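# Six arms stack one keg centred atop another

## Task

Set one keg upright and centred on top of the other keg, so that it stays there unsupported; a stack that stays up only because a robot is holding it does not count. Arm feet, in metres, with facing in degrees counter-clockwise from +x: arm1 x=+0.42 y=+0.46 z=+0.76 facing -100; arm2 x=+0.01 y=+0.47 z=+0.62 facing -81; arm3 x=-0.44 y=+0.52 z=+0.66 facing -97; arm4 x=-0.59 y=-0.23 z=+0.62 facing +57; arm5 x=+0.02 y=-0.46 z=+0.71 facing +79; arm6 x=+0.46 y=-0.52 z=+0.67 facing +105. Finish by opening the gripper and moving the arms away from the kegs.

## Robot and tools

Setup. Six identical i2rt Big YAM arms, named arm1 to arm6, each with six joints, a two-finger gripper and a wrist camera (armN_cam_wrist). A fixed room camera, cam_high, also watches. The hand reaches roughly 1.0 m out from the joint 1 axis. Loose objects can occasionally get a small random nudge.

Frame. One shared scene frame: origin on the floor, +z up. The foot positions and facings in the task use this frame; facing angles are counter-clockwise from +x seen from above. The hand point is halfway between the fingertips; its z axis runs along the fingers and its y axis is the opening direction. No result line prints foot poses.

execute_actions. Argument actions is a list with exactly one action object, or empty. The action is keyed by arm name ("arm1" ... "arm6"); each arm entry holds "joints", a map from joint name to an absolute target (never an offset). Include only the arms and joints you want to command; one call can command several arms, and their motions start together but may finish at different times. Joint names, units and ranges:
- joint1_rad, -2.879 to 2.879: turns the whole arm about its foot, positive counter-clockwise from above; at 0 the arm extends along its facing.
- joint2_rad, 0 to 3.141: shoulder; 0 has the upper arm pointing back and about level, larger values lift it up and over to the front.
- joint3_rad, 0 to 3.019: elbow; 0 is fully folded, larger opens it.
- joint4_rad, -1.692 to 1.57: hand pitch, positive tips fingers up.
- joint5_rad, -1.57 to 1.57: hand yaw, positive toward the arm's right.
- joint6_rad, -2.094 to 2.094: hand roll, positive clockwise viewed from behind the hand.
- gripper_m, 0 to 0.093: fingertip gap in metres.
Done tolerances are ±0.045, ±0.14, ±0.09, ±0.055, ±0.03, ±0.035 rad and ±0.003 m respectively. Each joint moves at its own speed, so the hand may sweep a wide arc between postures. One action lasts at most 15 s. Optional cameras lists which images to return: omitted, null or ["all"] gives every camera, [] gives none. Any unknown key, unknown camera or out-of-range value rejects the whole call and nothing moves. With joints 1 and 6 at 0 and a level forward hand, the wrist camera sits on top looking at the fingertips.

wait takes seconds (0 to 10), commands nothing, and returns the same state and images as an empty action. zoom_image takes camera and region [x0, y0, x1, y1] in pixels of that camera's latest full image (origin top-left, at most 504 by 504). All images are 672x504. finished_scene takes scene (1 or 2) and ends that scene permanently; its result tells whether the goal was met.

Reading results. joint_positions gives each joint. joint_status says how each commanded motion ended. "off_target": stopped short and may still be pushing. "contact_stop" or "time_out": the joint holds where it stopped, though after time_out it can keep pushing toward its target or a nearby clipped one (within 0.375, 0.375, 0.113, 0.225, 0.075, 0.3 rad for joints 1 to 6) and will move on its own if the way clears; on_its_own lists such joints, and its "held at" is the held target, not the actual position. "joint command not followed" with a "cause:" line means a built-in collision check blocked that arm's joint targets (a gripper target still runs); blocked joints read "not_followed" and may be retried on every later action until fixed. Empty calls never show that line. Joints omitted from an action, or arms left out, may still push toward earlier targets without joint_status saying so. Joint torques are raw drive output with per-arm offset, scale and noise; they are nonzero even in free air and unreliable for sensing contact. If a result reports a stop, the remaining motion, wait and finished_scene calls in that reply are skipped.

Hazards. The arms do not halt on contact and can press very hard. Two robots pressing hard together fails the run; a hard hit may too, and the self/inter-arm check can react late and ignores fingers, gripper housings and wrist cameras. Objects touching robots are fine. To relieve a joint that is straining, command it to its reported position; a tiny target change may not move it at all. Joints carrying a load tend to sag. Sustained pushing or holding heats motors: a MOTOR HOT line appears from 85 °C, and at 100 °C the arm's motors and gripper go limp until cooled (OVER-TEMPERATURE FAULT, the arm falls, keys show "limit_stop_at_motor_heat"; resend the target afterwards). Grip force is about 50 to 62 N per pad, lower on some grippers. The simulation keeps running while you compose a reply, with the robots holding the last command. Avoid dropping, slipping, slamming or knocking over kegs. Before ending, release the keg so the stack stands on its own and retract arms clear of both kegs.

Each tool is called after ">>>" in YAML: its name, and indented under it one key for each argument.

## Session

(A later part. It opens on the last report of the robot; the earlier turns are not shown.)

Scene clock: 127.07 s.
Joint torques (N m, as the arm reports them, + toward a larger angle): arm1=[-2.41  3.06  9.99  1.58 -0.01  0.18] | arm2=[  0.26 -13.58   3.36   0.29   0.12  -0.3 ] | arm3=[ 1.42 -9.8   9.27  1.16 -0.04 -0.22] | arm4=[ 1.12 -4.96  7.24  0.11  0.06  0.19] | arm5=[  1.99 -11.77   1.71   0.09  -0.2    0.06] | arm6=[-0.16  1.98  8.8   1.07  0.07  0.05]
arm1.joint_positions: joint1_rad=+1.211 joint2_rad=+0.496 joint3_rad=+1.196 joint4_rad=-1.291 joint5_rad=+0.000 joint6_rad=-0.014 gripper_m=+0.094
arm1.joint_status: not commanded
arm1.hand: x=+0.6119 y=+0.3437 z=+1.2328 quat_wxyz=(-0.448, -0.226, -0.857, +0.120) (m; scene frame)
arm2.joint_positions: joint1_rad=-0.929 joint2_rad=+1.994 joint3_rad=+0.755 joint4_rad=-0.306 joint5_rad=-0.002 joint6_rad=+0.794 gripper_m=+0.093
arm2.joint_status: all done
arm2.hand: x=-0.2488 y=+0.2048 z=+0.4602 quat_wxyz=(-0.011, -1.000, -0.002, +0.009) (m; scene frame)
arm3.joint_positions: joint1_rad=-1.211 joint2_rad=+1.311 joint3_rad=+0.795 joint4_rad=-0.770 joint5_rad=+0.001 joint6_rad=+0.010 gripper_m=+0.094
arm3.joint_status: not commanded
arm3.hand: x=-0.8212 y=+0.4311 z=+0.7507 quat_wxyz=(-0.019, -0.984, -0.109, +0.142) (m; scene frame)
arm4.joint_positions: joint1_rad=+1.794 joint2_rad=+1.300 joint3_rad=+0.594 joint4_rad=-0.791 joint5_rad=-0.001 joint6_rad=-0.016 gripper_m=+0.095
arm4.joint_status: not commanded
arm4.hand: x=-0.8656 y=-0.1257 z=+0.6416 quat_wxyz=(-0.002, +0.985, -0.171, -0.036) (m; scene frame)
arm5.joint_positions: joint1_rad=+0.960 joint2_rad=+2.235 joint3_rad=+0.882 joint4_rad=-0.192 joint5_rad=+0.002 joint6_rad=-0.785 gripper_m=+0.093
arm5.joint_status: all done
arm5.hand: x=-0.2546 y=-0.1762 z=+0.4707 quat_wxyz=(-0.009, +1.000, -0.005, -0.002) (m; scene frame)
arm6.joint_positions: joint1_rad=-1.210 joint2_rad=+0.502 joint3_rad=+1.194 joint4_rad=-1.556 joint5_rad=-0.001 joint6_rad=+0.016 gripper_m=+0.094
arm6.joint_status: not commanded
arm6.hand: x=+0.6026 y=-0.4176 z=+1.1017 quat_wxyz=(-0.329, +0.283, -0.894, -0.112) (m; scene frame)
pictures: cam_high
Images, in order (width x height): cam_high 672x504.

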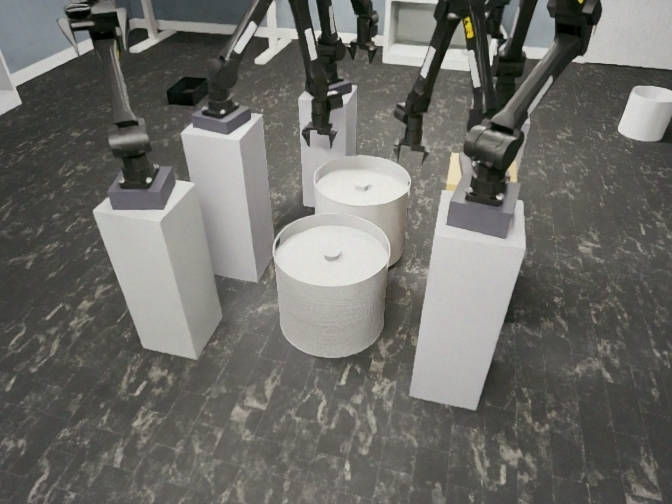

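>>> execute_actions:
  actions:
    - {"arm2":{"joints":{"joint1_rad":-0.569,"joint2_rad":2.09,"joint3_rad":0.66,"joint4_rad":-0.12,"joint6_rad":-1.385}},"arm5":{"joints":{"joint1_rad":0.62,"joint2_rad":2.38,"joint3_rad":0.8,"joint4_rad":0.03,"joint6_rad":1.4}},"arm3":{"joints":{"joint1_rad":0.29,"joint3_rad":0.7,"joint4_rad":-0.95,"joint6_rad":0.96}},"arm4":{"joints":{"joint3_rad":0.45,"joint4_rad":-0.7,"joint6_rad":1.88}}}
  cameras: []

>>> execute_actions:
  actions:
    - {"arm3":{"joints":{"joint2_rad":2.235,"joint3_rad":0.84,"joint4_rad":-0.15}},"arm4":{"joints":{"joint1_rad":-0.26,"joint2_rad":1.6,"joint3_rad":0.4,"joint4_rad":-0.37}}}
  cameras: []

>>> execute_actions:
  actions:
    - {"arm4":{"joints":{"joint2_rad":2.07,"joint3_rad":0.43,"joint4_rad":0.08}}}

Scene clock: 163.57 s.
Joint torques (N m, as the arm reports them, + toward a larger angle): arm1=[-2.42  3.03  9.98  1.57 -0.01  0.18] | arm2=[  0.29 -15.12   1.54   0.96  -0.15  -0.32] | arm3=[ 1.98 -9.24  9.31  0.15  0.09  0.07] | arm4=[ 1.28 -3.63  6.39  0.49  0.14  0.2 ] | arm5=[  1.86 -12.34  -0.02   0.72   0.06   0.1 ] | arm6=[-0.13  1.95  8.8   1.08  0.07  0.05]
arm1.joint_positions: joint1_rad=+1.211 joint2_rad=+0.496 joint3_rad=+1.196 joint4_rad=-1.291 joint5_rad=+0.000 joint6_rad=-0.014 gripper_m=+0.094
arm1.joint_status: not commanded
arm1.hand: x=+0.6119 y=+0.3437 z=+1.2328 quat_wxyz=(-0.448, -0.226, -0.857, +0.120) (m; scene frame)
arm2.joint_positions: joint1_rad=-0.562 joint2_rad=+2.103 joint3_rad=+0.656 joint4_rad=-0.135 joint5_rad=+0.000 joint6_rad=-1.370 gripper_m=+0.093
arm2.joint_status: all done
arm2.hand: x=-0.1158 y=+0.1789 z=+0.4164 quat_wxyz=(+0.000, -0.299, -0.954, -0.005) (m; scene frame)
arm3.joint_positions: joint1_rad=+0.281 joint2_rad=+1.311 joint3_rad=+0.685 joint4_rad=-0.942 joint5_rad=+0.000 joint6_rad=+0.950 gripper_m=+0.094
arm3.joint_status: all done
arm3.hand: x=-0.3949 y=+0.2231 z=+0.7061 quat_wxyz=(-0.003, -0.926, -0.377, +0.002) (m; scene frame)
arm4.joint_positions: joint1_rad=+1.794 joint2_rad=+1.300 joint3_rad=+0.440 joint4_rad=-0.711 joint5_rad=-0.001 joint6_rad=+1.864 gripper_m=+0.095
arm4.joint_status: all done
arm4.hand: x=-0.8099 y=-0.1470 z=+0.5993 quat_wxyz=(+0.003, +0.443, -0.897, +0.004) (m; scene frame)
arm5.joint_positions: joint1_rad=+0.608 joint2_rad=+2.394 joint3_rad=+0.799 joint4_rad=+0.020 joint5_rad=+0.001 joint6_rad=+1.391 gripper_m=+0.093
arm5.joint_status: all done
arm5.hand: x=-0.1137 y=-0.1548 z=+0.4149 quat_wxyz=(-0.006, +0.297, -0.955, +0.005) (m; scene frame)
arm6.joint_positions: joint1_rad=-1.210 joint2_rad=+0.502 joint3_rad=+1.194 joint4_rad=-1.556 joint5_rad=-0.001 joint6_rad=+0.016 gripper_m=+0.094
arm6.joint_status: not commanded
arm6.hand: x=+0.6026 y=-0.4176 z=+1.1017 quat_wxyz=(-0.329, +0.283, -0.894, -0.112) (m; scene frame)
pictures: none
No camera images: the call's "cameras" was empty. Leave "cameras" out to get every camera's image.

Scene clock: 165.60 s.
Joint torques (N m, as the arm reports them, + toward a larger angle): arm1=[-2.37  3.02  9.99  1.58 -0.01  0.19] | arm2=[  0.5  -15.08   1.63   1.16  -0.09  -0.3 ] | arm3=[  1.39 -13.89   3.13   1.05   0.07  -0.02] | arm4=[ 0.1  -5.41  2.89  0.34  0.1   0.21] | arm5=[  1.98 -12.41  -0.04   0.68   0.05   0.09] | arm6=[-0.15  1.96  8.79  1.08  0.07  0.05]
arm1.joint_positions: joint1_rad=+1.211 joint2_rad=+0.496 joint3_rad=+1.196 joint4_rad=-1.291 joint5_rad=+0.000 joint6_rad=-0.014 gripper_m=+0.094
arm1.joint_status: not commanded
arm1.hand: x=+0.6119 y=+0.3437 z=+1.2328 quat_wxyz=(-0.448, -0.226, -0.857, +0.120) (m; scene frame)
arm2.joint_positions: joint1_rad=-0.562 joint2_rad=+2.103 joint3_rad=+0.656 joint4_rad=-0.135 joint5_rad=+0.000 joint6_rad=-1.371 gripper_m=+0.093
arm2.joint_status: not commanded
arm2.hand: x=-0.1158 y=+0.1789 z=+0.4164 quat_wxyz=(+0.000, -0.299, -0.954, -0.005) (m; scene frame)
arm3.joint_positions: joint1_rad=+0.281 joint2_rad=+2.230 joint3_rad=+0.831 joint4_rad=-0.161 joint5_rad=+0.000 joint6_rad=+0.951 gripper_m=+0.094
arm3.joint_status: all done
arm3.hand: x=-0.3837 y=+0.1478 z=+0.4281 quat_wxyz=(-0.007, -0.926, -0.376, +0.003) (m; scene frame)
arm4.joint_positions: joint1_rad=-0.253 joint2_rad=+1.602 joint3_rad=+0.400 joint4_rad=-0.376 joint5_rad=+0.001 joint6_rad=+1.865 gripper_m=+0.095
arm4.joint_status: all done
arm4.hand: x=-0.4132 y=-0.0718 z=+0.5246 quat_wxyz=(-0.001, -0.536, -0.844, +0.007) (m; scene frame)
arm5.joint_positions: joint1_rad=+0.608 joint2_rad=+2.394 joint3_rad=+0.799 joint4_rad=+0.020 joint5_rad=+0.001 joint6_rad=+1.392 gripper_m=+0.093
arm5.joint_status: not commanded
arm5.hand: x=-0.1137 y=-0.1548 z=+0.4149 quat_wxyz=(-0.006, +0.297, -0.955, +0.005) (m; scene frame)
arm6.joint_positions: joint1_rad=-1.210 joint2_rad=+0.502 joint3_rad=+1.194 joint4_rad=-1.556 joint5_rad=-0.001 joint6_rad=+0.016 gripper_m=+0.094
arm6.joint_status: not commanded
arm6.hand: x=+0.6026 y=-0.4176 z=+1.1017 quat_wxyz=(-0.329, +0.283, -0.894, -0.112) (m; scene frame)
pictures: none
No camera images: the call's "cameras" was empty. Leave "cameras" out to get every camera's image.

Scene clock: 166.80 s.
Joint torques (N m, as the arm reports them, + toward a larger angle): arm1=[-2.42  3.01  9.99  1.57 -0.01  0.18] | arm2=[  0.   -15.09   1.55   0.9   -0.12  -0.27] | arm3=[  1.36 -13.12   3.08   0.71   0.05   0.04] | arm4=[ 0.16 -6.92 -0.69  0.49  0.07  0.21] | arm5=[  2.01 -12.46  -0.05   0.67   0.07   0.09] | arm6=[-0.17  1.95  8.8   1.07  0.07  0.06]
arm1.joint_positions: joint1_rad=+1.211 joint2_rad=+0.496 joint3_rad=+1.196 joint4_rad=-1.291 joint5_rad=+0.000 joint6_rad=-0.014 gripper_m=+0.094
arm1.joint_status: not commanded
arm1.hand: x=+0.6119 y=+0.3437 z=+1.2328 quat_wxyz=(-0.448, -0.226, -0.857, +0.120) (m; scene frame)
arm2.joint_positions: joint1_rad=-0.562 joint2_rad=+2.103 joint3_rad=+0.656 joint4_rad=-0.135 joint5_rad=+0.000 joint6_rad=-1.371 gripper_m=+0.093
arm2.joint_status: not commanded
arm2.hand: x=-0.1158 y=+0.1789 z=+0.4164 quat_wxyz=(+0.000, -0.299, -0.954, -0.005) (m; scene frame)
arm3.joint_positions: joint1_rad=+0.281 joint2_rad=+2.230 joint3_rad=+0.831 joint4_rad=-0.161 joint5_rad=+0.000 joint6_rad=+0.951 gripper_m=+0.094
arm3.joint_status: not commanded
arm3.hand: x=-0.3837 y=+0.1478 z=+0.4281 quat_wxyz=(-0.007, -0.926, -0.376, +0.003) (m; scene frame)
arm4.joint_positions: joint1_rad=-0.253 joint2_rad=+2.066 joint3_rad=+0.428 joint4_rad=+0.069 joint5_rad=+0.001 joint6_rad=+1.865 gripper_m=+0.095
arm4.joint_status: all done
arm4.hand: x=-0.4144 y=-0.0737 z=+0.4240 quat_wxyz=(-0.002, -0.536, -0.845, +0.003) (m; scene frame)
arm5.joint_positions: joint1_rad=+0.608 joint2_rad=+2.394 joint3_rad=+0.799 joint4_rad=+0.020 joint5_rad=+0.001 joint6_rad=+1.392 gripper_m=+0.093
arm5.joint_status: not commanded
arm5.hand: x=-0.1137 y=-0.1548 z=+0.4149 quat_wxyz=(-0.006, +0.297, -0.955, +0.005) (m; scene frame)
arm6.joint_positions: joint1_rad=-1.210 joint2_rad=+0.502 joint3_rad=+1.194 joint4_rad=-1.556 joint5_rad=-0.001 joint6_rad=+0.016 gripper_m=+0.094
arm6.joint_status: not commanded
arm6.hand: x=+0.6026 y=-0.4176 z=+1.1017 quat_wxyz=(-0.329, +0.283, -0.894, -0.112) (m; scene frame)
pictures: arm1_cam_wrist, arm2_cam_wrist, arm3_cam_wrist, arm4_cam_wrist, arm5_cam_wrist, arm6_cam_wrist, cam_high
Images, in order (width x height): arm1_cam_wrist 672x504, arm2_cam_wrist 672x504, arm3_cam_wrist 672x504, arm4_cam_wrist 672x504, arm5_cam_wrist 672x504, arm6_cam_wrist 672x504, cam_high 672x504.

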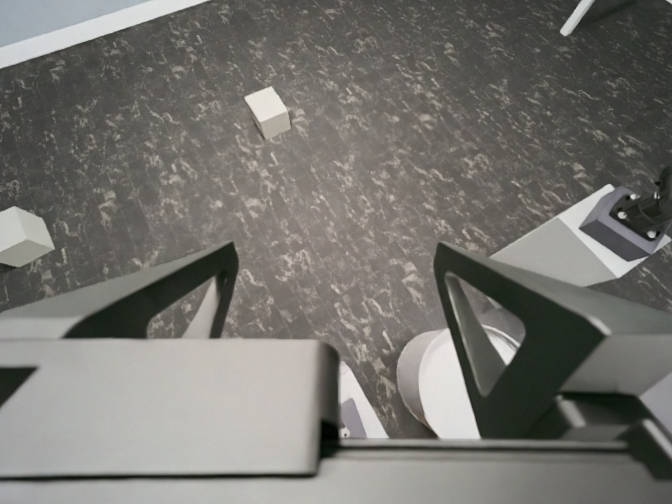

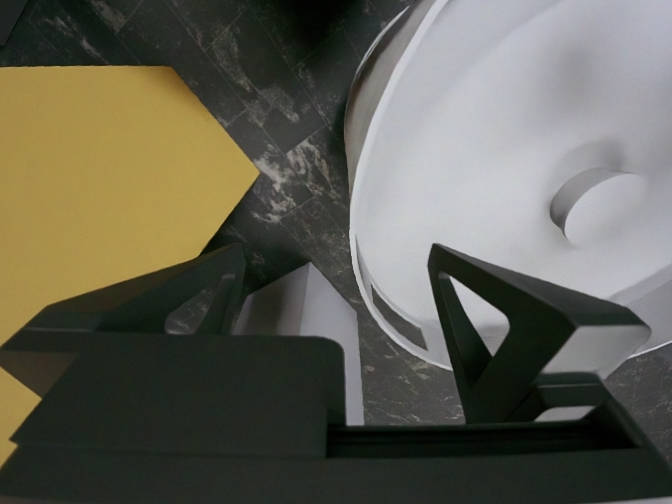

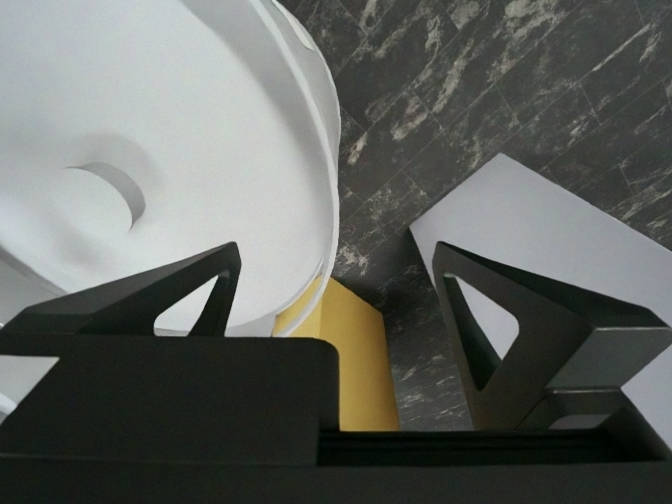

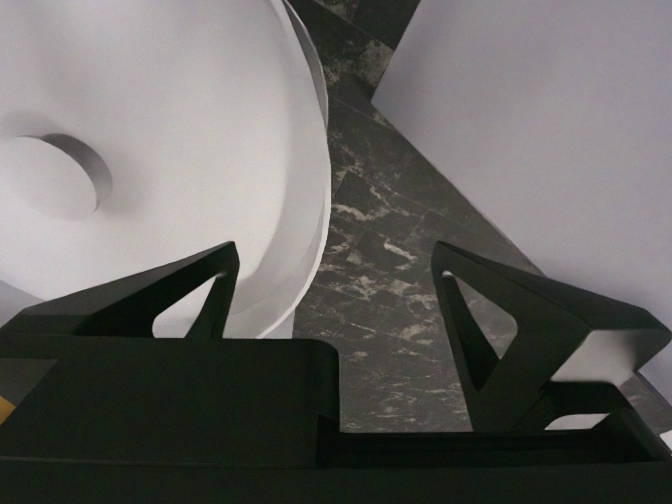

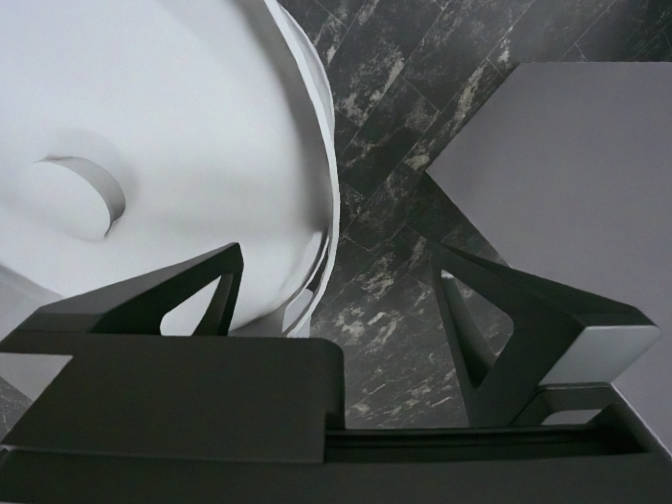

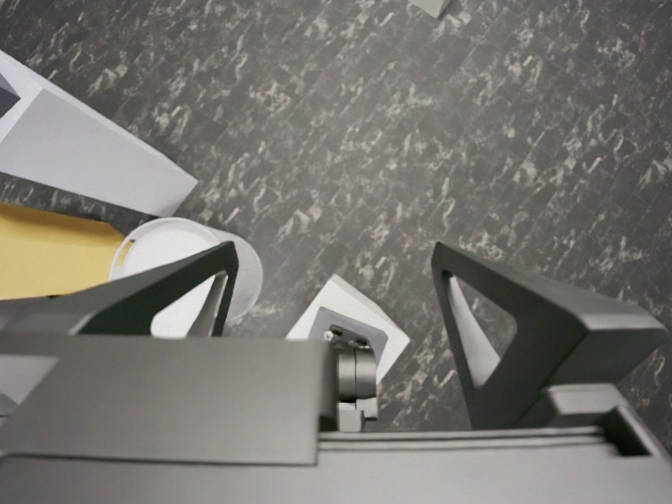

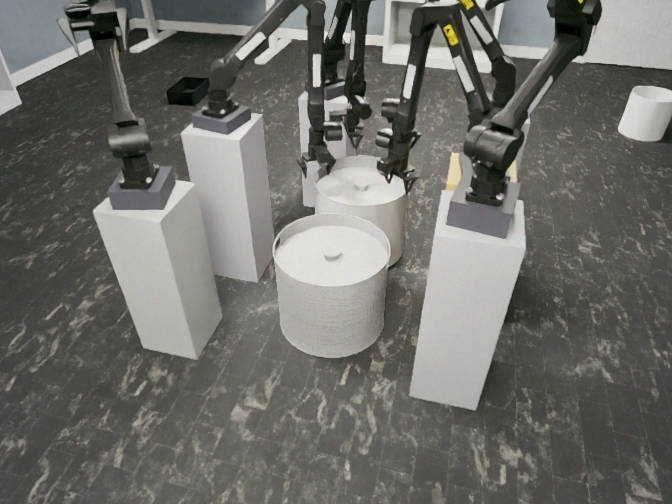

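>>> execute_actions:
  actions:
    - {"arm2":{"joints":{"joint2_rad":2.405,"joint3_rad":0.785,"joint4_rad":0.08}},"arm5":{"joints":{"joint2_rad":2.665,"joint3_rad":0.97,"joint4_rad":0.14}},"arm3":{"joints":{"joint2_rad":2.53,"joint3_rad":0.97,"joint4_rad":0.0}},"arm4":{"joints":{"joint2_rad":2.46,"joint3_rad":0.58,"joint4_rad":0.32}},"arm1":{"joints":{"joint1_rad":0.6,"joint2_rad":2.0,"joint3_rad":0.79,"joint4_rad":-0.4,"joint6_rad":-0.94}},"arm6":{"joints":{"joint1_rad":-0.6,"joint2_rad":1.8,"joint3_rad":0.86,"joint4_rad":-0.65,"joint6_rad":1.02}}}
  cameras: []

>>> execute_actions:
  actions:
    - {"arm2":{"joints":{"gripper_m":0}},"arm5":{"joints":{"gripper_m":0}},"arm3":{"joints":{"gripper_m":0}},"arm4":{"joints":{"gripper_m":0}},"arm1":{"joints":{"joint1_rad":0.03,"joint2_rad":2.45,"joint4_rad":0.1}},"arm6":{"joints":{"joint1_rad":-0.035,"joint2_rad":2.19,"joint4_rad":-0.22}}}

Scene clock: 185.30 s.
Joint torques (N m, as the arm reports them, + toward a larger angle): arm1=[ -1.87 -12.79   3.41   0.45  -0.05  -0.12] | arm2=[  1.01 -10.69  -1.98  -0.08  -0.33  -0.27] | arm3=[  1.97 -16.96   0.84   0.82   0.06   0.04] | arm4=[ 0.16 -9.18 -3.05  0.45  0.04  0.2 ] | arm5=[ 1.4  -9.79 -2.04 -0.15  0.16  0.08] | arm6=[ -1.01 -10.43   5.67   1.04   0.11   0.32]
arm1.joint_positions: joint1_rad=+0.602 joint2_rad=+1.998 joint3_rad=+0.787 joint4_rad=-0.408 joint5_rad=-0.001 joint6_rad=-0.926 gripper_m=+0.094
arm1.joint_status: all done
arm1.hand: x=+0.5717 y=+0.1331 z=+0.5946 quat_wxyz=(+0.017, -0.104, -0.994, -0.028) (m; scene frame)
arm2.joint_positions: joint1_rad=-0.570 joint2_rad=+2.353 joint3_rad=+0.822 joint4_rad=+0.097 joint5_rad=+0.006 joint6_rad=-1.371 gripper_m=+0.093
arm2.joint_status: all done
arm2.hand: x=-0.1471 y=+0.1169 z=+0.3454 quat_wxyz=(+0.011, -0.302, -0.951, +0.069) (m; scene frame)
arm3.joint_positions: joint1_rad=+0.281 joint2_rad=+2.547 joint3_rad=+0.967 joint4_rad=-0.009 joint5_rad=+0.000 joint6_rad=+0.951 gripper_m=+0.094
arm3.joint_status: all done
arm3.hand: x=-0.3853 y=+0.1575 z=+0.3206 quat_wxyz=(+0.007, -0.926, -0.376, -0.001) (m; scene frame)
arm4.joint_positions: joint1_rad=-0.253 joint2_rad=+2.474 joint3_rad=+0.581 joint4_rad=+0.311 joint5_rad=+0.002 joint6_rad=+1.865 gripper_m=+0.095
arm4.joint_status: all done
arm4.hand: x=-0.4140 y=-0.0742 z=+0.3231 quat_wxyz=(-0.001, -0.536, -0.844, +0.010) (m; scene frame)
arm5.joint_positions: joint1_rad=+0.614 joint2_rad=+2.614 joint3_rad=+1.000 joint4_rad=+0.158 joint5_rad=-0.002 joint6_rad=+1.391 gripper_m=+0.093
arm5.joint_status: all done
arm5.hand: x=-0.1399 y=-0.1019 z=+0.3406 quat_wxyz=(+0.003, +0.300, -0.952, -0.054) (m; scene frame)
arm6.joint_positions: joint1_rad=-0.600 joint2_rad=+1.795 joint3_rad=+0.852 joint4_rad=-0.668 joint5_rad=+0.000 joint6_rad=+1.004 gripper_m=+0.094
arm6.joint_status: all done
arm6.hand: x=+0.5862 y=-0.1543 z=+0.6034 quat_wxyz=(+0.009, +0.117, -0.993, +0.017) (m; scene frame)
pictures: none
joint command not followed: on one or more control steps a check withheld the commanded joint targets of the arm3 arm, and it was not sent them on those steps.
cause: the commanded joint targets would bring a part of the robot too close to another arm (this arm's wrist (the part past joint 4) and the other arm's wrist (the part past joint 4)); next, command targets that bring no part of the robot closer to that arm.
joint command not followed: on one or more control steps a check withheld the commanded joint targets of the arm4 arm, and it was not sent them on those steps.
cause: the commanded joint targets would bring a part of the robot too close to another arm (this arm's wrist (the part past joint 4) and the other arm's wrist (the part past joint 4)); next, command targets that bring no part of the robot closer to that arm.
No camera images: the call's "cameras" was empty. Leave "cameras" out to get every camera's image.

Scene clock: 186.53 s.
Joint torques (N m, as the arm reports them, + toward a larger angle): arm1=[ -1.24 -13.34  -1.17   0.61  -0.08  -0.09] | arm2=[  1.34 -14.45  -0.27  -0.02  -0.19  -0.26] | arm3=[  1.74 -16.96   0.01   0.47   0.2    0.75] | arm4=[ 0.2  -9.28 -3.2   0.22  0.02 -0.01] | arm5=[  1.31 -12.17  -0.7    0.13   0.14   0.08] | arm6=[ -1.49 -12.99   2.44   1.21   0.11   0.32]
arm1.joint_positions: joint1_rad=+0.029 joint2_rad=+2.452 joint3_rad=+0.789 joint4_rad=+0.091 joint5_rad=+0.000 joint6_rad=-0.927 gripper_m=+0.094
arm1.joint_status: all done
arm1.hand: x=+0.3730 y=+0.1460 z=+0.4453 quat_wxyz=(+0.007, -0.380, -0.925, -0.006) (m; scene frame)
arm2.joint_positions: joint1_rad=-0.570 joint2_rad=+2.401 joint3_rad=+0.789 joint4_rad=+0.094 joint5_rad=+0.002 joint6_rad=-1.371 gripper_m=+0.001
arm2.joint_status: all done
arm2.hand: x=-0.1298 y=+0.1545 z=+0.3279 quat_wxyz=(+0.004, -0.302, -0.953, +0.027) (m; scene frame)
arm3.joint_positions: joint1_rad=+0.286 joint2_rad=+2.546 joint3_rad=+0.978 joint4_rad=+0.002 joint5_rad=-0.004 joint6_rad=+0.886 gripper_m=+0.002
arm3.joint_status: all done
arm3.hand: x=-0.3808 y=+0.1474 z=+0.3210 quat_wxyz=(-0.005, -0.912, -0.409, +0.000) (m; scene frame)
arm4.joint_positions: joint1_rad=-0.254 joint2_rad=+2.473 joint3_rad=+0.583 joint4_rad=+0.318 joint5_rad=+0.003 joint6_rad=+1.886 gripper_m=+0.003
arm4.joint_status: all done
arm4.hand: x=-0.4111 y=-0.0719 z=+0.3229 quat_wxyz=(-0.003, -0.545, -0.839, +0.005) (m; scene frame)
arm5.joint_positions: joint1_rad=+0.614 joint2_rad=+2.658 joint3_rad=+0.970 joint4_rad=+0.146 joint5_rad=-0.002 joint6_rad=+1.392 gripper_m=+0.000
arm5.joint_status: all done
arm5.hand: x=-0.1215 y=-0.1415 z=+0.3258 quat_wxyz=(-0.003, +0.300, -0.954, -0.011) (m; scene frame)
arm6.joint_positions: joint1_rad=-0.029 joint2_rad=+2.192 joint3_rad=+0.853 joint4_rad=-0.239 joint5_rad=+0.000 joint6_rad=+1.005 gripper_m=+0.094
arm6.joint_status: all done
arm6.hand: x=+0.3694 y=-0.1469 z=+0.4548 quat_wxyz=(+0.000, +0.392, -0.920, +0.002) (m; scene frame)
pictures: arm1_cam_wrist, arm2_cam_wrist, arm3_cam_wrist, arm4_cam_wrist, arm5_cam_wrist, arm6_cam_wrist, cam_high
Images, in order (width x height): arm1_cam_wrist 672x504, arm2_cam_wrist 672x504, arm3_cam_wrist 672x504, arm4_cam_wrist 672x504, arm5_cam_wrist 672x504, arm6_cam_wrist 672x504, cam_high 672x504.

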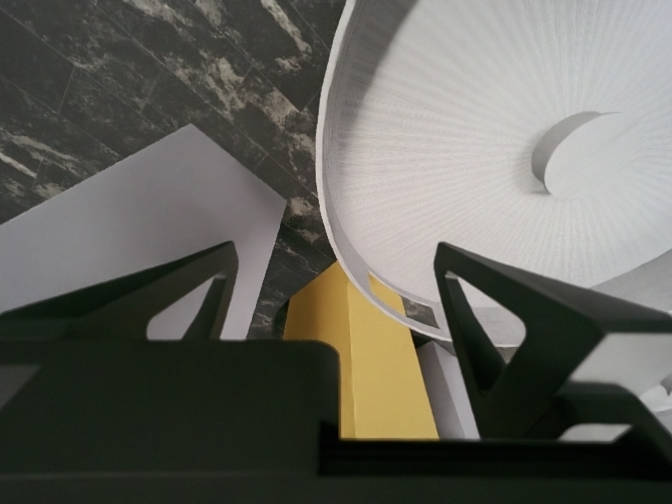

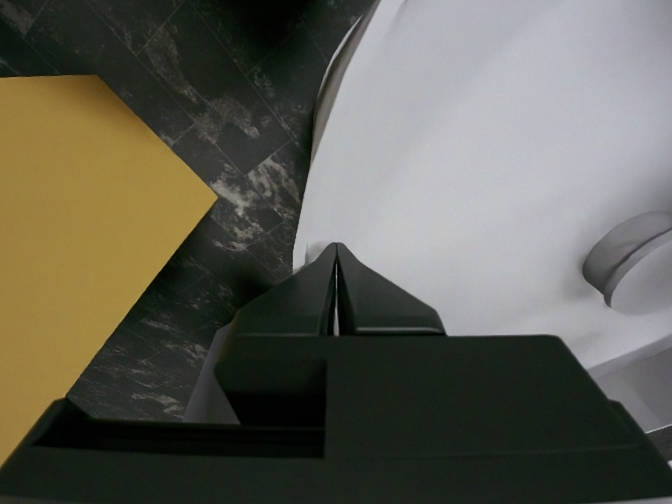

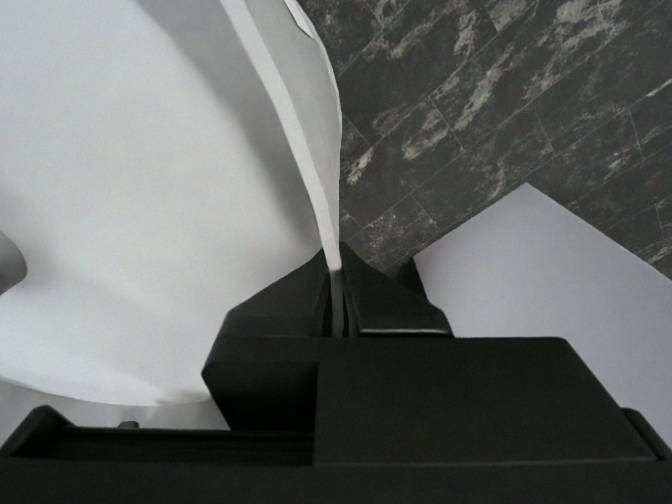

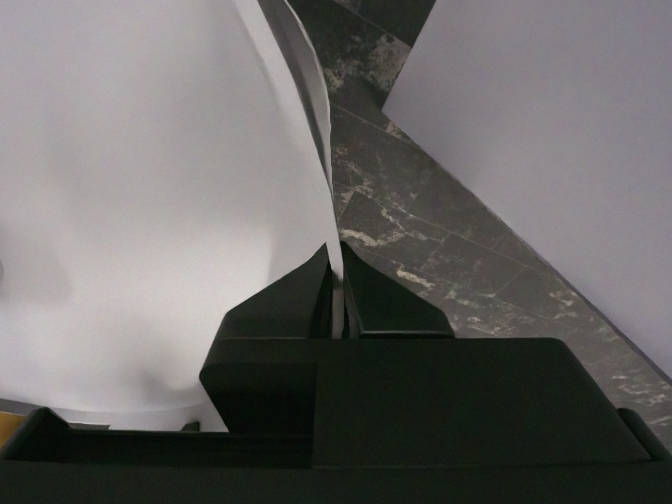

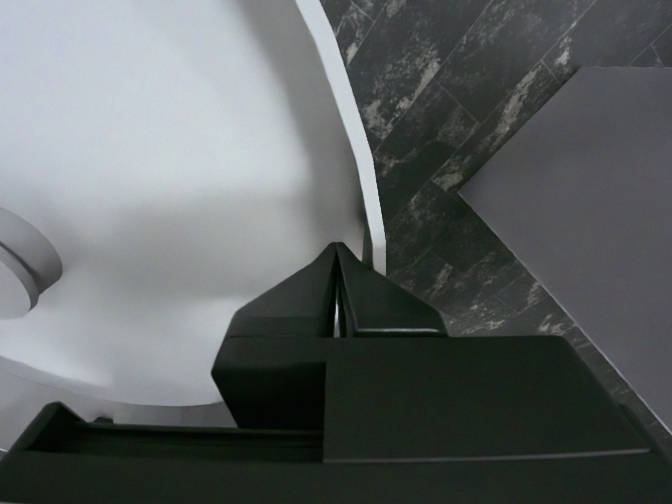

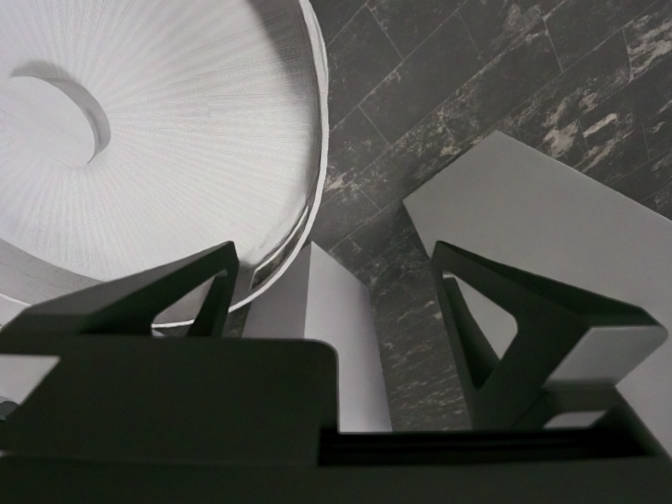

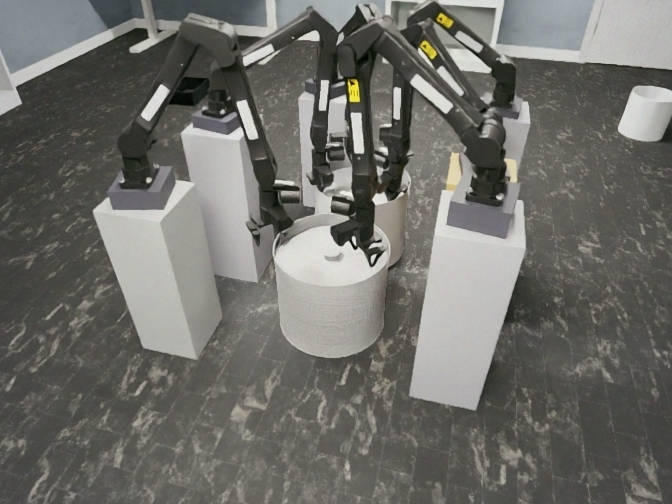

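>>> execute_actions:
  actions:
    - {"arm2":{"joints":{"joint2_rad":2.2}},"arm5":{"joints":{"joint2_rad":2.47}},"arm1":{"joints":{"joint1_rad":1.6,"joint2_rad":1.6}},"arm6":{"joints":{"joint1_rad":-1.7,"joint2_rad":1.6}}}
  cameras: []

>>> execute_actions:
  actions:
    - {"arm2":{"joints":{"joint3_rad":0.70,"joint4_rad":-0.06,"gripper_m":0.093}},"arm5":{"joints":{"joint3_rad":0.85,"joint4_rad":0.05,"gripper_m":0.093}}}
  cameras: []

>>> execute_actions:
  actions:
    - {"arm2":{"joints":{"joint2_rad":2.3,"joint3_rad":0.74,"joint4_rad":0.0}},"arm5":{"joints":{"joint2_rad":2.57,"joint3_rad":0.91,"joint4_rad":0.095}}}
  cameras: []

>>> execute_actions:
  actions:
    - {"arm2":{"joints":{"joint2_rad":2.41,"joint3_rad":0.78,"joint4_rad":0.075}},"arm5":{"joints":{"joint2_rad":2.67,"joint3_rad":0.965,"joint4_rad":0.14}}}
  cameras: []

>>> execute_actions:
  actions:
    - {"arm2":{"joints":{"gripper_m":0}},"arm5":{"joints":{"gripper_m":0}}}
  cameras: ["arm2_cam_wrist","arm5_cam_wrist","cam_high"]

Scene clock: 203.90 s.
Joint torques (N m, as the arm reports them, + toward a larger angle): arm1=[ -2.45 -12.75   8.69   2.13  -0.01  -0.02] | arm2=[  1.46 -15.49   1.98   0.6   -0.23  -0.22] | arm3=[  0.84 -16.29  -0.03   0.45   0.2    0.73] | arm4=[ 0.19 -9.22 -3.2   0.19  0.01 -0.01] | arm5=[  1.59 -12.28   0.96   0.68   0.16   0.06] | arm6=[ -0.68 -11.98   7.64   1.83   0.1    0.27]
arm1.joint_positions: joint1_rad=+1.611 joint2_rad=+1.606 joint3_rad=+0.786 joint4_rad=+0.093 joint5_rad=-0.002 joint6_rad=-0.928 gripper_m=+0.094
arm1.joint_status: all done
arm1.hand: x=+0.9634 y=+0.3905 z=+0.8147 quat_wxyz=(-0.353, +0.355, -0.843, +0.197) (m; scene frame)
arm2.joint_positions: joint1_rad=-0.570 joint2_rad=+2.193 joint3_rad=+0.785 joint4_rad=+0.089 joint5_rad=+0.002 joint6_rad=-1.371 gripper_m=+0.001
arm2.joint_status: all done
arm2.hand: x=-0.1605 y=+0.0848 z=+0.4027 quat_wxyz=(+0.015, -0.300, -0.946, +0.126) (m; scene frame)
arm3.joint_positions: joint1_rad=+0.286 joint2_rad=+2.546 joint3_rad=+0.978 joint4_rad=+0.002 joint5_rad=-0.004 joint6_rad=+0.886 gripper_m=+0.002
arm3.joint_status: not commanded
arm3.hand: x=-0.3808 y=+0.1474 z=+0.3210 quat_wxyz=(-0.005, -0.912, -0.409, +0.000) (m; scene frame)
arm4.joint_positions: joint1_rad=-0.254 joint2_rad=+2.473 joint3_rad=+0.583 joint4_rad=+0.318 joint5_rad=+0.003 joint6_rad=+1.886 gripper_m=+0.003
arm4.joint_status: not commanded
arm4.hand: x=-0.4111 y=-0.0719 z=+0.3229 quat_wxyz=(-0.003, -0.545, -0.839, +0.005) (m; scene frame)
arm5.joint_positions: joint1_rad=+0.614 joint2_rad=+2.455 joint3_rad=+0.972 joint4_rad=+0.142 joint5_rad=-0.002 joint6_rad=+1.392 gripper_m=+0.000
arm5.joint_status: all done
arm5.hand: x=-0.1626 y=-0.0537 z=+0.4019 quat_wxyz=(+0.010, +0.298, -0.948, -0.111) (m; scene frame)
arm6.joint_positions: joint1_rad=-1.704 joint2_rad=+1.608 joint3_rad=+0.856 joint4_rad=-0.228 joint5_rad=+0.000 joint6_rad=+1.006 gripper_m=+0.094
arm6.joint_status: all done
arm6.hand: x=+0.9747 y=-0.4500 z=+0.7135 quat_wxyz=(-0.244, -0.403, -0.868, -0.158) (m; scene frame)
pictures: none
joint command not followed: on one or more control steps a check withheld the commanded joint targets of the arm1 arm, and it was not sent them on those steps.
cause: the commanded joint targets would bring a part of the robot too close to another arm (this arm's wrist (the part past joint 4) and the other arm's wrist (the part past joint 4)); next, command targets that bring no part of the robot closer to that arm.
No camera images: the call's "cameras" was empty. Leave "cameras" out to get every camera's image.

Scene clock: 204.90 s.
Joint torques (N m, as the arm reports them, + toward a larger angle): arm1=[ -2.27 -12.73   8.69   2.13  -0.01  -0.02] | arm2=[  1.55 -14.27   1.64   0.07  -0.21  -0.29] | arm3=[  1.48 -17.05  -0.09   0.62   0.21   0.75] | arm4=[ 0.22 -9.35 -3.22  0.22  0.02  0.  ] | arm5=[  1.41 -11.59   0.04   0.26   0.15   0.08] | arm6=[ -0.65 -11.98   7.65   1.83   0.1    0.28]
arm1.joint_positions: joint1_rad=+1.611 joint2_rad=+1.606 joint3_rad=+0.786 joint4_rad=+0.093 joint5_rad=-0.002 joint6_rad=-0.928 gripper_m=+0.094
arm1.joint_status: not commanded
arm1.hand: x=+0.9634 y=+0.3905 z=+0.8147 quat_wxyz=(-0.353, +0.355, -0.843, +0.197) (m; scene frame)
arm2.joint_positions: joint1_rad=-0.570 joint2_rad=+2.201 joint3_rad=+0.692 joint4_rad=-0.048 joint5_rad=+0.002 joint6_rad=-1.372 gripper_m=+0.093
arm2.joint_status: all done
arm2.hand: x=-0.1228 y=+0.1705 z=+0.3885 quat_wxyz=(+0.002, -0.302, -0.953, +0.008) (m; scene frame)
arm3.joint_positions: joint1_rad=+0.286 joint2_rad=+2.546 joint3_rad=+0.978 joint4_rad=+0.002 joint5_rad=-0.004 joint6_rad=+0.886 gripper_m=+0.002
arm3.joint_status: not commanded
arm3.hand: x=-0.3808 y=+0.1474 z=+0.3210 quat_wxyz=(-0.005, -0.912, -0.409, +0.000) (m; scene frame)
arm4.joint_positions: joint1_rad=-0.254 joint2_rad=+2.473 joint3_rad=+0.583 joint4_rad=+0.318 joint5_rad=+0.003 joint6_rad=+1.886 gripper_m=+0.003
arm4.joint_status: not commanded
arm4.hand: x=-0.4111 y=-0.0719 z=+0.3229 quat_wxyz=(-0.003, -0.545, -0.839, +0.005) (m; scene frame)
arm5.joint_positions: joint1_rad=+0.614 joint2_rad=+2.468 joint3_rad=+0.846 joint4_rad=+0.052 joint5_rad=-0.002 joint6_rad=+1.393 gripper_m=+0.093
arm5.joint_status: all done
arm5.hand: x=-0.1181 y=-0.1505 z=+0.3908 quat_wxyz=(-0.004, +0.299, -0.954, +0.002) (m; scene frame)
arm6.joint_positions: joint1_rad=-1.704 joint2_rad=+1.608 joint3_rad=+0.856 joint4_rad=-0.228 joint5_rad=+0.000 joint6_rad=+1.006 gripper_m=+0.094
arm6.joint_status: not commanded
arm6.hand: x=+0.9747 y=-0.4500 z=+0.7135 quat_wxyz=(-0.244, -0.403, -0.868, -0.158) (m; scene frame)
pictures: none
No camera images: the call's "cameras" was empty. Leave "cameras" out to get every camera's image.

Scene clock: 205.80 s.
Joint torques (N m, as the arm reports them, + toward a larger angle): arm1=[ -2.29 -12.73   8.7    2.12  -0.01  -0.02] | arm2=[  0.6  -15.37   0.44   1.13  -0.17  -0.27] | arm3=[  0.96 -17.14  -0.02   0.48   0.17   0.72] | arm4=[ 0.26 -9.34 -3.22  0.17  0.01 -0.01] | arm5=[  1.44 -11.53  -0.54   0.56   0.16   0.09] | arm6=[ -0.67 -11.95   7.65   1.83   0.11   0.28]
arm1.joint_positions: joint1_rad=+1.611 joint2_rad=+1.606 joint3_rad=+0.786 joint4_rad=+0.093 joint5_rad=-0.002 joint6_rad=-0.928 gripper_m=+0.094
arm1.joint_status: not commanded
arm1.hand: x=+0.9634 y=+0.3905 z=+0.8147 quat_wxyz=(-0.353, +0.355, -0.843, +0.197) (m; scene frame)
arm2.joint_positions: joint1_rad=-0.570 joint2_rad=+2.304 joint3_rad=+0.740 joint4_rad=-0.013 joint5_rad=+0.002 joint6_rad=-1.372 gripper_m=+0.093
arm2.joint_status: all done
arm2.hand: x=-0.1226 y=+0.1709 z=+0.3577 quat_wxyz=(+0.001, -0.302, -0.953, -0.002) (m; scene frame)
arm3.joint_positions: joint1_rad=+0.286 joint2_rad=+2.546 joint3_rad=+0.978 joint4_rad=+0.002 joint5_rad=-0.004 joint6_rad=+0.886 gripper_m=+0.002
arm3.joint_status: not commanded
arm3.hand: x=-0.3808 y=+0.1474 z=+0.3210 quat_wxyz=(-0.005, -0.912, -0.409, +0.000) (m; scene frame)
arm4.joint_positions: joint1_rad=-0.254 joint2_rad=+2.473 joint3_rad=+0.583 joint4_rad=+0.318 joint5_rad=+0.003 joint6_rad=+1.886 gripper_m=+0.003
arm4.joint_status: not commanded
arm4.hand: x=-0.4111 y=-0.0719 z=+0.3229 quat_wxyz=(-0.003, -0.545, -0.839, +0.005) (m; scene frame)
arm5.joint_positions: joint1_rad=+0.614 joint2_rad=+2.565 joint3_rad=+0.909 joint4_rad=+0.090 joint5_rad=-0.002 joint6_rad=+1.393 gripper_m=+0.093
arm5.joint_status: all done
arm5.hand: x=-0.1193 y=-0.1471 z=+0.3579 quat_wxyz=(-0.004, +0.299, -0.954, +0.001) (m; scene frame)
arm6.joint_positions: joint1_rad=-1.704 joint2_rad=+1.608 joint3_rad=+0.856 joint4_rad=-0.228 joint5_rad=+0.000 joint6_rad=+1.006 gripper_m=+0.094
arm6.joint_status: not commanded
arm6.hand: x=+0.9747 y=-0.4500 z=+0.7135 quat_wxyz=(-0.244, -0.403, -0.868, -0.158) (m; scene frame)
pictures: none
No camera images: the call's "cameras" was empty. Leave "cameras" out to get every camera's image.

Scene clock: 206.70 s.
Joint torques (N m, as the arm reports them, + toward a larger angle): arm1=[ -2.25 -12.7    8.69   2.14  -0.01  -0.02] | arm2=[  1.29 -14.65  -0.11   0.75  -0.14  -0.27] | arm3=[  1.55 -16.36   0.11   0.42   0.19   0.75] | arm4=[ 0.1  -9.21 -3.23  0.2   0.01  0.  ] | arm5=[  1.47 -12.31  -0.86   0.51   0.16   0.08] | arm6=[ -0.63 -11.98   7.64   1.83   0.1    0.28]
arm1.joint_positions: joint1_rad=+1.611 joint2_rad=+1.606 joint3_rad=+0.786 joint4_rad=+0.093 joint5_rad=-0.002 joint6_rad=-0.928 gripper_m=+0.094
arm1.joint_status: not commanded
arm1.hand: x=+0.9634 y=+0.3905 z=+0.8147 quat_wxyz=(-0.353, +0.355, -0.843, +0.197) (m; scene frame)
arm2.joint_positions: joint1_rad=-0.570 joint2_rad=+2.416 joint3_rad=+0.780 joint4_rad=+0.061 joint5_rad=+0.002 joint6_rad=-1.372 gripper_m=+0.093
arm2.joint_status: all done
arm2.hand: x=-0.1219 y=+0.1725 z=+0.3232 quat_wxyz=(+0.001, -0.302, -0.953, +0.000) (m; scene frame)
arm3.joint_positions: joint1_rad=+0.286 joint2_rad=+2.546 joint3_rad=+0.978 joint4_rad=+0.002 joint5_rad=-0.004 joint6_rad=+0.886 gripper_m=+0.002
arm3.joint_status: not commanded
arm3.hand: x=-0.3808 y=+0.1474 z=+0.3210 quat_wxyz=(-0.005, -0.912, -0.409, +0.000) (m; scene frame)
arm4.joint_positions: joint1_rad=-0.254 joint2_rad=+2.473 joint3_rad=+0.583 joint4_rad=+0.318 joint5_rad=+0.003 joint6_rad=+1.886 gripper_m=+0.003
arm4.joint_status: not commanded
arm4.hand: x=-0.4111 y=-0.0719 z=+0.3229 quat_wxyz=(-0.003, -0.545, -0.839, +0.005) (m; scene frame)
arm5.joint_positions: joint1_rad=+0.614 joint2_rad=+2.667 joint3_rad=+0.965 joint4_rad=+0.135 joint5_rad=-0.002 joint6_rad=+1.393 gripper_m=+0.093
arm5.joint_status: all done
arm5.hand: x=-0.1171 y=-0.1511 z=+0.3229 quat_wxyz=(-0.004, +0.299, -0.954, +0.001) (m; scene frame)
arm6.joint_positions: joint1_rad=-1.704 joint2_rad=+1.608 joint3_rad=+0.856 joint4_rad=-0.228 joint5_rad=+0.000 joint6_rad=+1.006 gripper_m=+0.094
arm6.joint_status: not commanded
arm6.hand: x=+0.9747 y=-0.4500 z=+0.7135 quat_wxyz=(-0.244, -0.403, -0.868, -0.158) (m; scene frame)
pictures: none
No camera images: the call's "cameras" was empty. Leave "cameras" out to get every camera's image.

Scene clock: 207.50 s.
Joint torques (N m, as the arm reports them, + toward a larger angle): arm1=[ -2.26 -12.73   8.7    2.14  -0.01  -0.03] | arm2=[  1.31 -15.6   -0.31   0.75  -0.18  -0.63] | arm3=[  0.68 -16.44  -0.01   0.45   0.22   0.75] | arm4=[ 0.03 -9.31 -3.21  0.2   0.   -0.01] | arm5=[  1.53 -12.06  -0.52   0.38   0.13   0.11] | arm6=[ -0.7  -11.98   7.64   1.84   0.1    0.27]
arm1.joint_positions: joint1_rad=+1.611 joint2_rad=+1.606 joint3_rad=+0.786 joint4_rad=+0.093 joint5_rad=-0.002 joint6_rad=-0.928 gripper_m=+0.094
arm1.joint_status: not commanded
arm1.hand: x=+0.9634 y=+0.3905 z=+0.8147 quat_wxyz=(-0.353, +0.355, -0.843, +0.197) (m; scene frame)
arm2.joint_positions: joint1_rad=-0.571 joint2_rad=+2.416 joint3_rad=+0.783 joint4_rad=+0.068 joint5_rad=+0.002 joint6_rad=-1.338 gripper_m=+0.002
arm2.joint_status: all done
arm2.hand: x=-0.1233 y=+0.1697 z=+0.3231 quat_wxyz=(+0.001, -0.318, -0.948, +0.004) (m; scene frame)
arm3.joint_positions: joint1_rad=+0.286 joint2_rad=+2.546 joint3_rad=+0.978 joint4_rad=+0.002 joint5_rad=-0.004 joint6_rad=+0.885 gripper_m=+0.002
arm3.joint_status: not commanded
arm3.hand: x=-0.3808 y=+0.1474 z=+0.3210 quat_wxyz=(-0.005, -0.912, -0.409, +0.000) (m; scene frame)
arm4.joint_positions: joint1_rad=-0.254 joint2_rad=+2.473 joint3_rad=+0.583 joint4_rad=+0.318 joint5_rad=+0.003 joint6_rad=+1.886 gripper_m=+0.003
arm4.joint_status: not commanded
arm4.hand: x=-0.4110 y=-0.0719 z=+0.3229 quat_wxyz=(-0.003, -0.545, -0.839, +0.005) (m; scene frame)
arm5.joint_positions: joint1_rad=+0.614 joint2_rad=+2.669 joint3_rad=+0.958 joint4_rad=+0.139 joint5_rad=-0.001 joint6_rad=+1.388 gripper_m=+0.002
arm5.joint_status: all done
arm5.hand: x=-0.1151 y=-0.1551 z=+0.3229 quat_wxyz=(-0.005, +0.302, -0.953, +0.004) (m; scene frame)
arm6.joint_positions: joint1_rad=-1.704 joint2_rad=+1.608 joint3_rad=+0.856 joint4_rad=-0.228 joint5_rad=+0.000 joint6_rad=+1.006 gripper_m=+0.094
arm6.joint_status: not commanded
arm6.hand: x=+0.9747 y=-0.4500 z=+0.7135 quat_wxyz=(-0.244, -0.403, -0.868, -0.158) (m; scene frame)
pictures: arm2_cam_wrist, arm5_cam_wrist, cam_high
Images, in order (width x height): arm2_cam_wrist 672x504, arm5_cam_wrist 672x504, cam_high 672x504.

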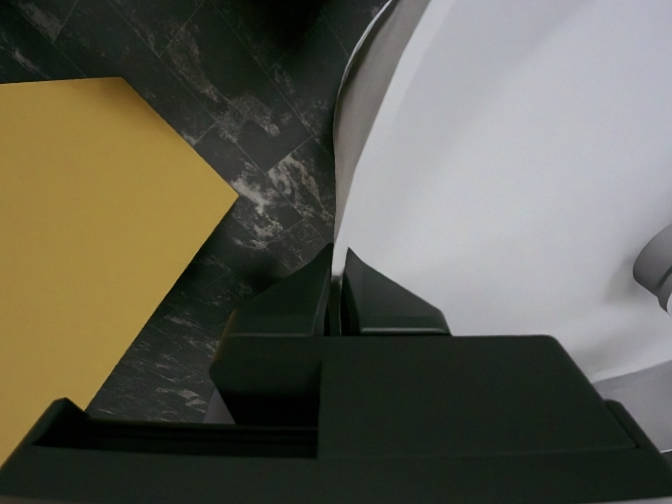

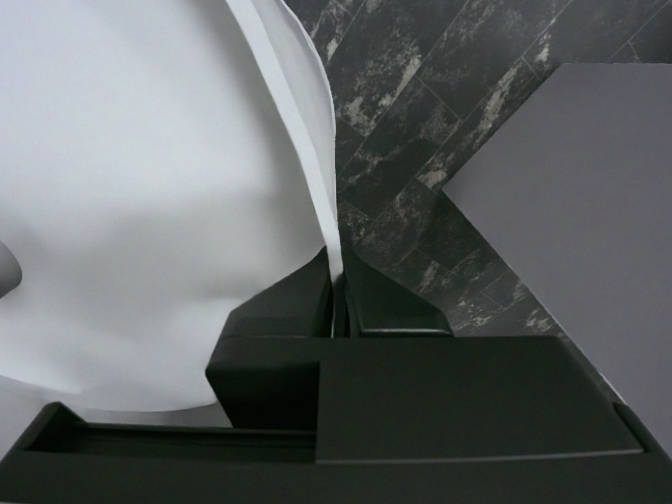

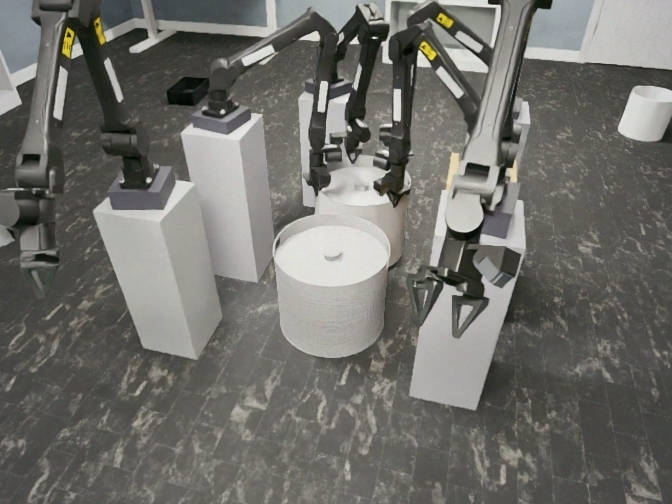

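>>> execute_actions:
  actions:
    - {"arm2":{"joints":{"joint2_rad":2.14,"joint3_rad":0.725,"joint4_rad":-0.04}},"arm5":{"joints":{"joint2_rad":2.40,"joint3_rad":0.87,"joint4_rad":0.08}},"arm3":{"joints":{"joint2_rad":2.27,"joint3_rad":0.91,"joint4_rad":-0.08}},"arm4":{"joints":{"joint2_rad":2.19,"joint3_rad":0.48,"joint4_rad":0.2}}}
  cameras: []

>>> execute_actions:
  actions:
    - {"arm2":{"joints":{"joint2_rad":1.98,"joint3_rad":0.70,"joint4_rad":-0.14}},"arm5":{"joints":{"joint2_rad":2.26,"joint3_rad":0.795,"joint4_rad":0.02}},"arm3":{"joints":{"joint2_rad":2.12,"joint3_rad":0.87,"joint4_rad":-0.16}},"arm4":{"joints":{"joint2_rad":1.98,"joint3_rad":0.43,"joint4_rad":0.07}}}
  cameras: ["cam_high"]

Scene clock: 254.53 s.
Joint torques (N m, as the arm reports them, + toward a larger angle): arm1=[ -2.3  -12.7    8.71   2.13  -0.01  -0.03] | arm2=[  1.6  -24.72   1.82   0.98   0.24  -0.65] | arm3=[  0.77 -26.91   1.65   0.23   0.79   0.65] | arm4=[ 0.15 -6.99 -1.61 -0.29  0.84 -0.09] | arm5=[  1.89 -21.28  -1.89  -0.9   -0.7    0.11] | arm6=[ -0.67 -11.99   7.65   1.83   0.1    0.28]
arm1.joint_positions: joint1_rad=+1.611 joint2_rad=+1.606 joint3_rad=+0.786 joint4_rad=+0.093 joint5_rad=-0.002 joint6_rad=-0.928 gripper_m=+0.094
arm1.joint_status: not commanded
arm1.hand: x=+0.9634 y=+0.3905 z=+0.8147 quat_wxyz=(-0.353, +0.355, -0.843, +0.197) (m; scene frame)
arm2.joint_positions: joint1_rad=-0.574 joint2_rad=+2.244 joint3_rad=+0.710 joint4_rad=-0.052 joint5_rad=-0.009 joint6_rad=-1.336 gripper_m=+0.002
arm2.joint_status: all done
arm2.hand: x=-0.1199 y=+0.1753 z=+0.3757 quat_wxyz=(-0.005, -0.321, -0.947, -0.006) (m; scene frame)
arm3.joint_positions: joint1_rad=+0.294 joint2_rad=+2.414 joint3_rad=+0.905 joint4_rad=-0.072 joint5_rad=-0.018 joint6_rad=+0.894 gripper_m=+0.002
arm3.joint_status: joint2_rad time_out (moved -0.132 of -0.276); the others done
arm3.on_its_own: joint2_rad reads +2.414 and still pushes toward +2.270 since a time_out
arm3.hand: x=-0.3765 y=+0.1531 z=+0.3668 quat_wxyz=(+0.001, -0.913, -0.409, -0.009) (m; scene frame)
arm4.joint_positions: joint1_rad=-0.253 joint2_rad=+2.346 joint3_rad=+0.535 joint4_rad=+0.258 joint5_rad=-0.018 joint6_rad=+1.893 gripper_m=+0.004
arm4.joint_status: joint2_rad time_out (moved -0.127 of -0.283); joint4_rad time_out (moved -0.061 of -0.118); the others done
arm4.on_its_own: joint2_rad is held at +2.364, not at your +2.190, since a time_out
arm4.hand: x=-0.4078 y=-0.0636 z=+0.3561 quat_wxyz=(+0.005, -0.547, -0.837, -0.006) (m; scene frame)
arm5.joint_positions: joint1_rad=+0.608 joint2_rad=+2.552 joint3_rad=+0.888 joint4_rad=+0.109 joint5_rad=+0.020 joint6_rad=+1.386 gripper_m=+0.002
arm5.joint_status: joint2_rad time_out (moved -0.117 of -0.269); the others done
arm5.on_its_own: joint2_rad reads +2.552 and still pushes toward +2.400 since a time_out
arm5.hand: x=-0.1131 y=-0.1464 z=+0.3631 quat_wxyz=(-0.014, +0.299, -0.954, -0.006) (m; scene frame)
arm6.joint_positions: joint1_rad=-1.704 joint2_rad=+1.608 joint3_rad=+0.856 joint4_rad=-0.228 joint5_rad=+0.000 joint6_rad=+1.006 gripper_m=+0.094
arm6.joint_status: not commanded
arm6.hand: x=+0.9747 y=-0.4500 z=+0.7135 quat_wxyz=(-0.244, -0.403, -0.868, -0.158) (m; scene frame)
pictures: none
joint command not followed: on one or more control steps a check withheld the commanded joint targets of the arm4 arm, and it was not sent them on those steps.
cause: the commanded joint targets would bring a part of the robot too close to another arm (this arm's wrist (the part past joint 4) and the other arm's wrist (the part past joint 4)); next, command targets that bring no part of the robot closer to that arm.
No camera images: the call's "cameras" was empty. Leave "cameras" out to get every camera's image.

not run: a stop came earlier in this reply.

>>> execute_actions:
  actions:
    - {"arm2":{"joints":{"joint2_rad":2.0,"joint3_rad":0.69,"joint4_rad":-0.14}},"arm5":{"joints":{"joint2_rad":2.26,"joint3_rad":0.795,"joint4_rad":0.02}},"arm3":{"joints":{"joint1_rad":0.31,"joint2_rad":2.13,"joint3_rad":0.85,"joint4_rad":-0.16}},"arm4":{"joints":{"joint1_rad":-0.29,"joint2_rad":2.02,"joint3_rad":0.41,"joint4_rad":0.07}}}
  cameras: []

>>> execute_actions:
  actions:
    - {"arm2":{"joints":{"joint2_rad":1.66,"joint3_rad":0.71,"joint4_rad":-0.455}},"arm5":{"joints":{"joint2_rad":1.93,"joint3_rad":0.73,"joint4_rad":-0.205}},"arm3":{"joints":{"joint2_rad":1.83,"joint3_rad":0.84,"joint4_rad":-0.41}},"arm4":{"joints":{"joint2_rad":1.55,"joint3_rad":0.44,"joint4_rad":-0.35}}}
  cameras: ["cam_high"]

Scene clock: 269.50 s.
Joint torques (N m, as the arm reports them, + toward a larger angle): arm1=[ -2.26 -12.73   8.7    2.12  -0.01  -0.02] | arm2=[  1.1  -22.92   2.75   0.5   -0.14  -0.61] | arm3=[  1.53 -25.05   2.73   0.2   -0.52   0.67] | arm4=[ -1.18 -10.74  -2.38  -0.73   0.47   0.  ] | arm5=[  1.6  -19.34   0.29  -0.39   0.44   0.14] | arm6=[ -0.64 -11.99   7.65   1.83   0.11   0.28]
arm1.joint_positions: joint1_rad=+1.611 joint2_rad=+1.606 joint3_rad=+0.786 joint4_rad=+0.093 joint5_rad=-0.002 joint6_rad=-0.928 gripper_m=+0.094
arm1.joint_status: not commanded
arm1.hand: x=+0.9634 y=+0.3905 z=+0.8147 quat_wxyz=(-0.353, +0.355, -0.843, +0.197) (m; scene frame)
arm2.joint_positions: joint1_rad=-0.573 joint2_rad=+2.093 joint3_rad=+0.675 joint4_rad=-0.141 joint5_rad=+0.000 joint6_rad=-1.336 gripper_m=+0.002
arm2.joint_status: all done
arm2.hand: x=-0.1245 y=+0.1678 z=+0.4205 quat_wxyz=(+0.001, -0.320, -0.947, +0.007) (m; scene frame)
arm3.joint_positions: joint1_rad=+0.295 joint2_rad=+2.249 joint3_rad=+0.842 joint4_rad=-0.147 joint5_rad=+0.015 joint6_rad=+0.892 gripper_m=+0.002
arm3.joint_status: all done
arm3.hand: x=-0.3804 y=+0.1448 z=+0.4223 quat_wxyz=(-0.008, -0.912, -0.410, +0.011) (m; scene frame)
arm4.joint_positions: joint1_rad=-0.264 joint2_rad=+2.074 joint3_rad=+0.427 joint4_rad=+0.097 joint5_rad=-0.009 joint6_rad=+1.887 gripper_m=+0.002
arm4.joint_status: all done
arm4.hand: x=-0.4114 y=-0.0721 z=+0.4224 quat_wxyz=(+0.000, -0.549, -0.836, -0.007) (m; scene frame)
arm5.joint_positions: joint1_rad=+0.609 joint2_rad=+2.386 joint3_rad=+0.788 joint4_rad=+0.036 joint5_rad=-0.009 joint6_rad=+1.384 gripper_m=+0.002
arm5.joint_status: all done
arm5.hand: x=-0.1160 y=-0.1547 z=+0.4176 quat_wxyz=(+0.000, +0.301, -0.954, -0.001) (m; scene frame)
arm6.joint_positions: joint1_rad=-1.704 joint2_rad=+1.608 joint3_rad=+0.856 joint4_rad=-0.228 joint5_rad=+0.000 joint6_rad=+1.006 gripper_m=+0.094
arm6.joint_status: not commanded
arm6.hand: x=+0.9747 y=-0.4500 z=+0.7135 quat_wxyz=(-0.244, -0.403, -0.868, -0.158) (m; scene frame)
pictures: none
No camera images: the call's "cameras" was empty. Leave "cameras" out to get every camera's image.

Scene clock: 270.60 s.
Joint torques (N m, as the arm reports them, + toward a larger angle): arm1=[ -2.26 -12.68   8.7    2.13  -0.01  -0.02] | arm2=[  0.73 -20.87   8.67   0.91  -0.05  -0.63] | arm3=[  1.46 -23.99   8.39   0.39  -0.12   0.63] | arm4=[-0.94 -8.97  6.4  -0.03  0.44  0.  ] | arm5=[  2.25 -17.8    4.51  -0.06  -0.01   0.13] | arm6=[ -0.67 -11.99   7.65   1.83   0.1    0.27]
arm1.joint_positions: joint1_rad=+1.611 joint2_rad=+1.606 joint3_rad=+0.786 joint4_rad=+0.093 joint5_rad=-0.002 joint6_rad=-0.928 gripper_m=+0.094
arm1.joint_status: not commanded
arm1.hand: x=+0.9634 y=+0.3905 z=+0.8147 quat_wxyz=(-0.353, +0.355, -0.843, +0.197) (m; scene frame)
arm2.joint_positions: joint1_rad=-0.569 joint2_rad=+1.748 joint3_rad=+0.648 joint4_rad=-0.462 joint5_rad=-0.003 joint6_rad=-1.333 gripper_m=+0.002
arm2.joint_status: all done
arm2.hand: x=-0.1230 y=+0.1667 z=+0.5243 quat_wxyz=(-0.001, -0.320, -0.947, +0.006) (m; scene frame)
arm3.joint_positions: joint1_rad=+0.295 joint2_rad=+1.952 joint3_rad=+0.795 joint4_rad=-0.407 joint5_rad=+0.004 joint6_rad=+0.895 gripper_m=+0.002
arm3.joint_status: all done
arm3.hand: x=-0.3781 y=+0.1439 z=+0.5231 quat_wxyz=(-0.004, -0.913, -0.409, +0.004) (m; scene frame)
arm4.joint_positions: joint1_rad=-0.266 joint2_rad=+1.608 joint3_rad=+0.399 joint4_rad=-0.345 joint5_rad=-0.008 joint6_rad=+1.886 gripper_m=+0.003
arm4.joint_status: all done
arm4.hand: x=-0.4082 y=-0.0694 z=+0.5231 quat_wxyz=(+0.000, -0.550, -0.835, -0.005) (m; scene frame)
arm5.joint_positions: joint1_rad=+0.609 joint2_rad=+2.057 joint3_rad=+0.687 joint4_rad=-0.195 joint5_rad=+0.001 joint6_rad=+1.386 gripper_m=+0.002
arm5.joint_status: all done
arm5.hand: x=-0.1156 y=-0.1537 z=+0.5179 quat_wxyz=(-0.006, +0.300, -0.954, +0.000) (m; scene frame)
arm6.joint_positions: joint1_rad=-1.704 joint2_rad=+1.608 joint3_rad=+0.856 joint4_rad=-0.228 joint5_rad=+0.000 joint6_rad=+1.006 gripper_m=+0.094
arm6.joint_status: not commanded
arm6.hand: x=+0.9747 y=-0.4500 z=+0.7135 quat_wxyz=(-0.244, -0.403, -0.868, -0.158) (m; scene frame)
pictures: cam_high
Images, in order (width x height): cam_high 672x504.

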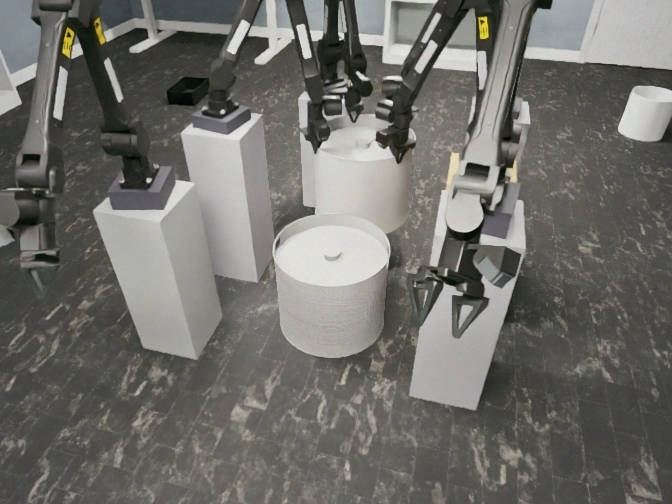

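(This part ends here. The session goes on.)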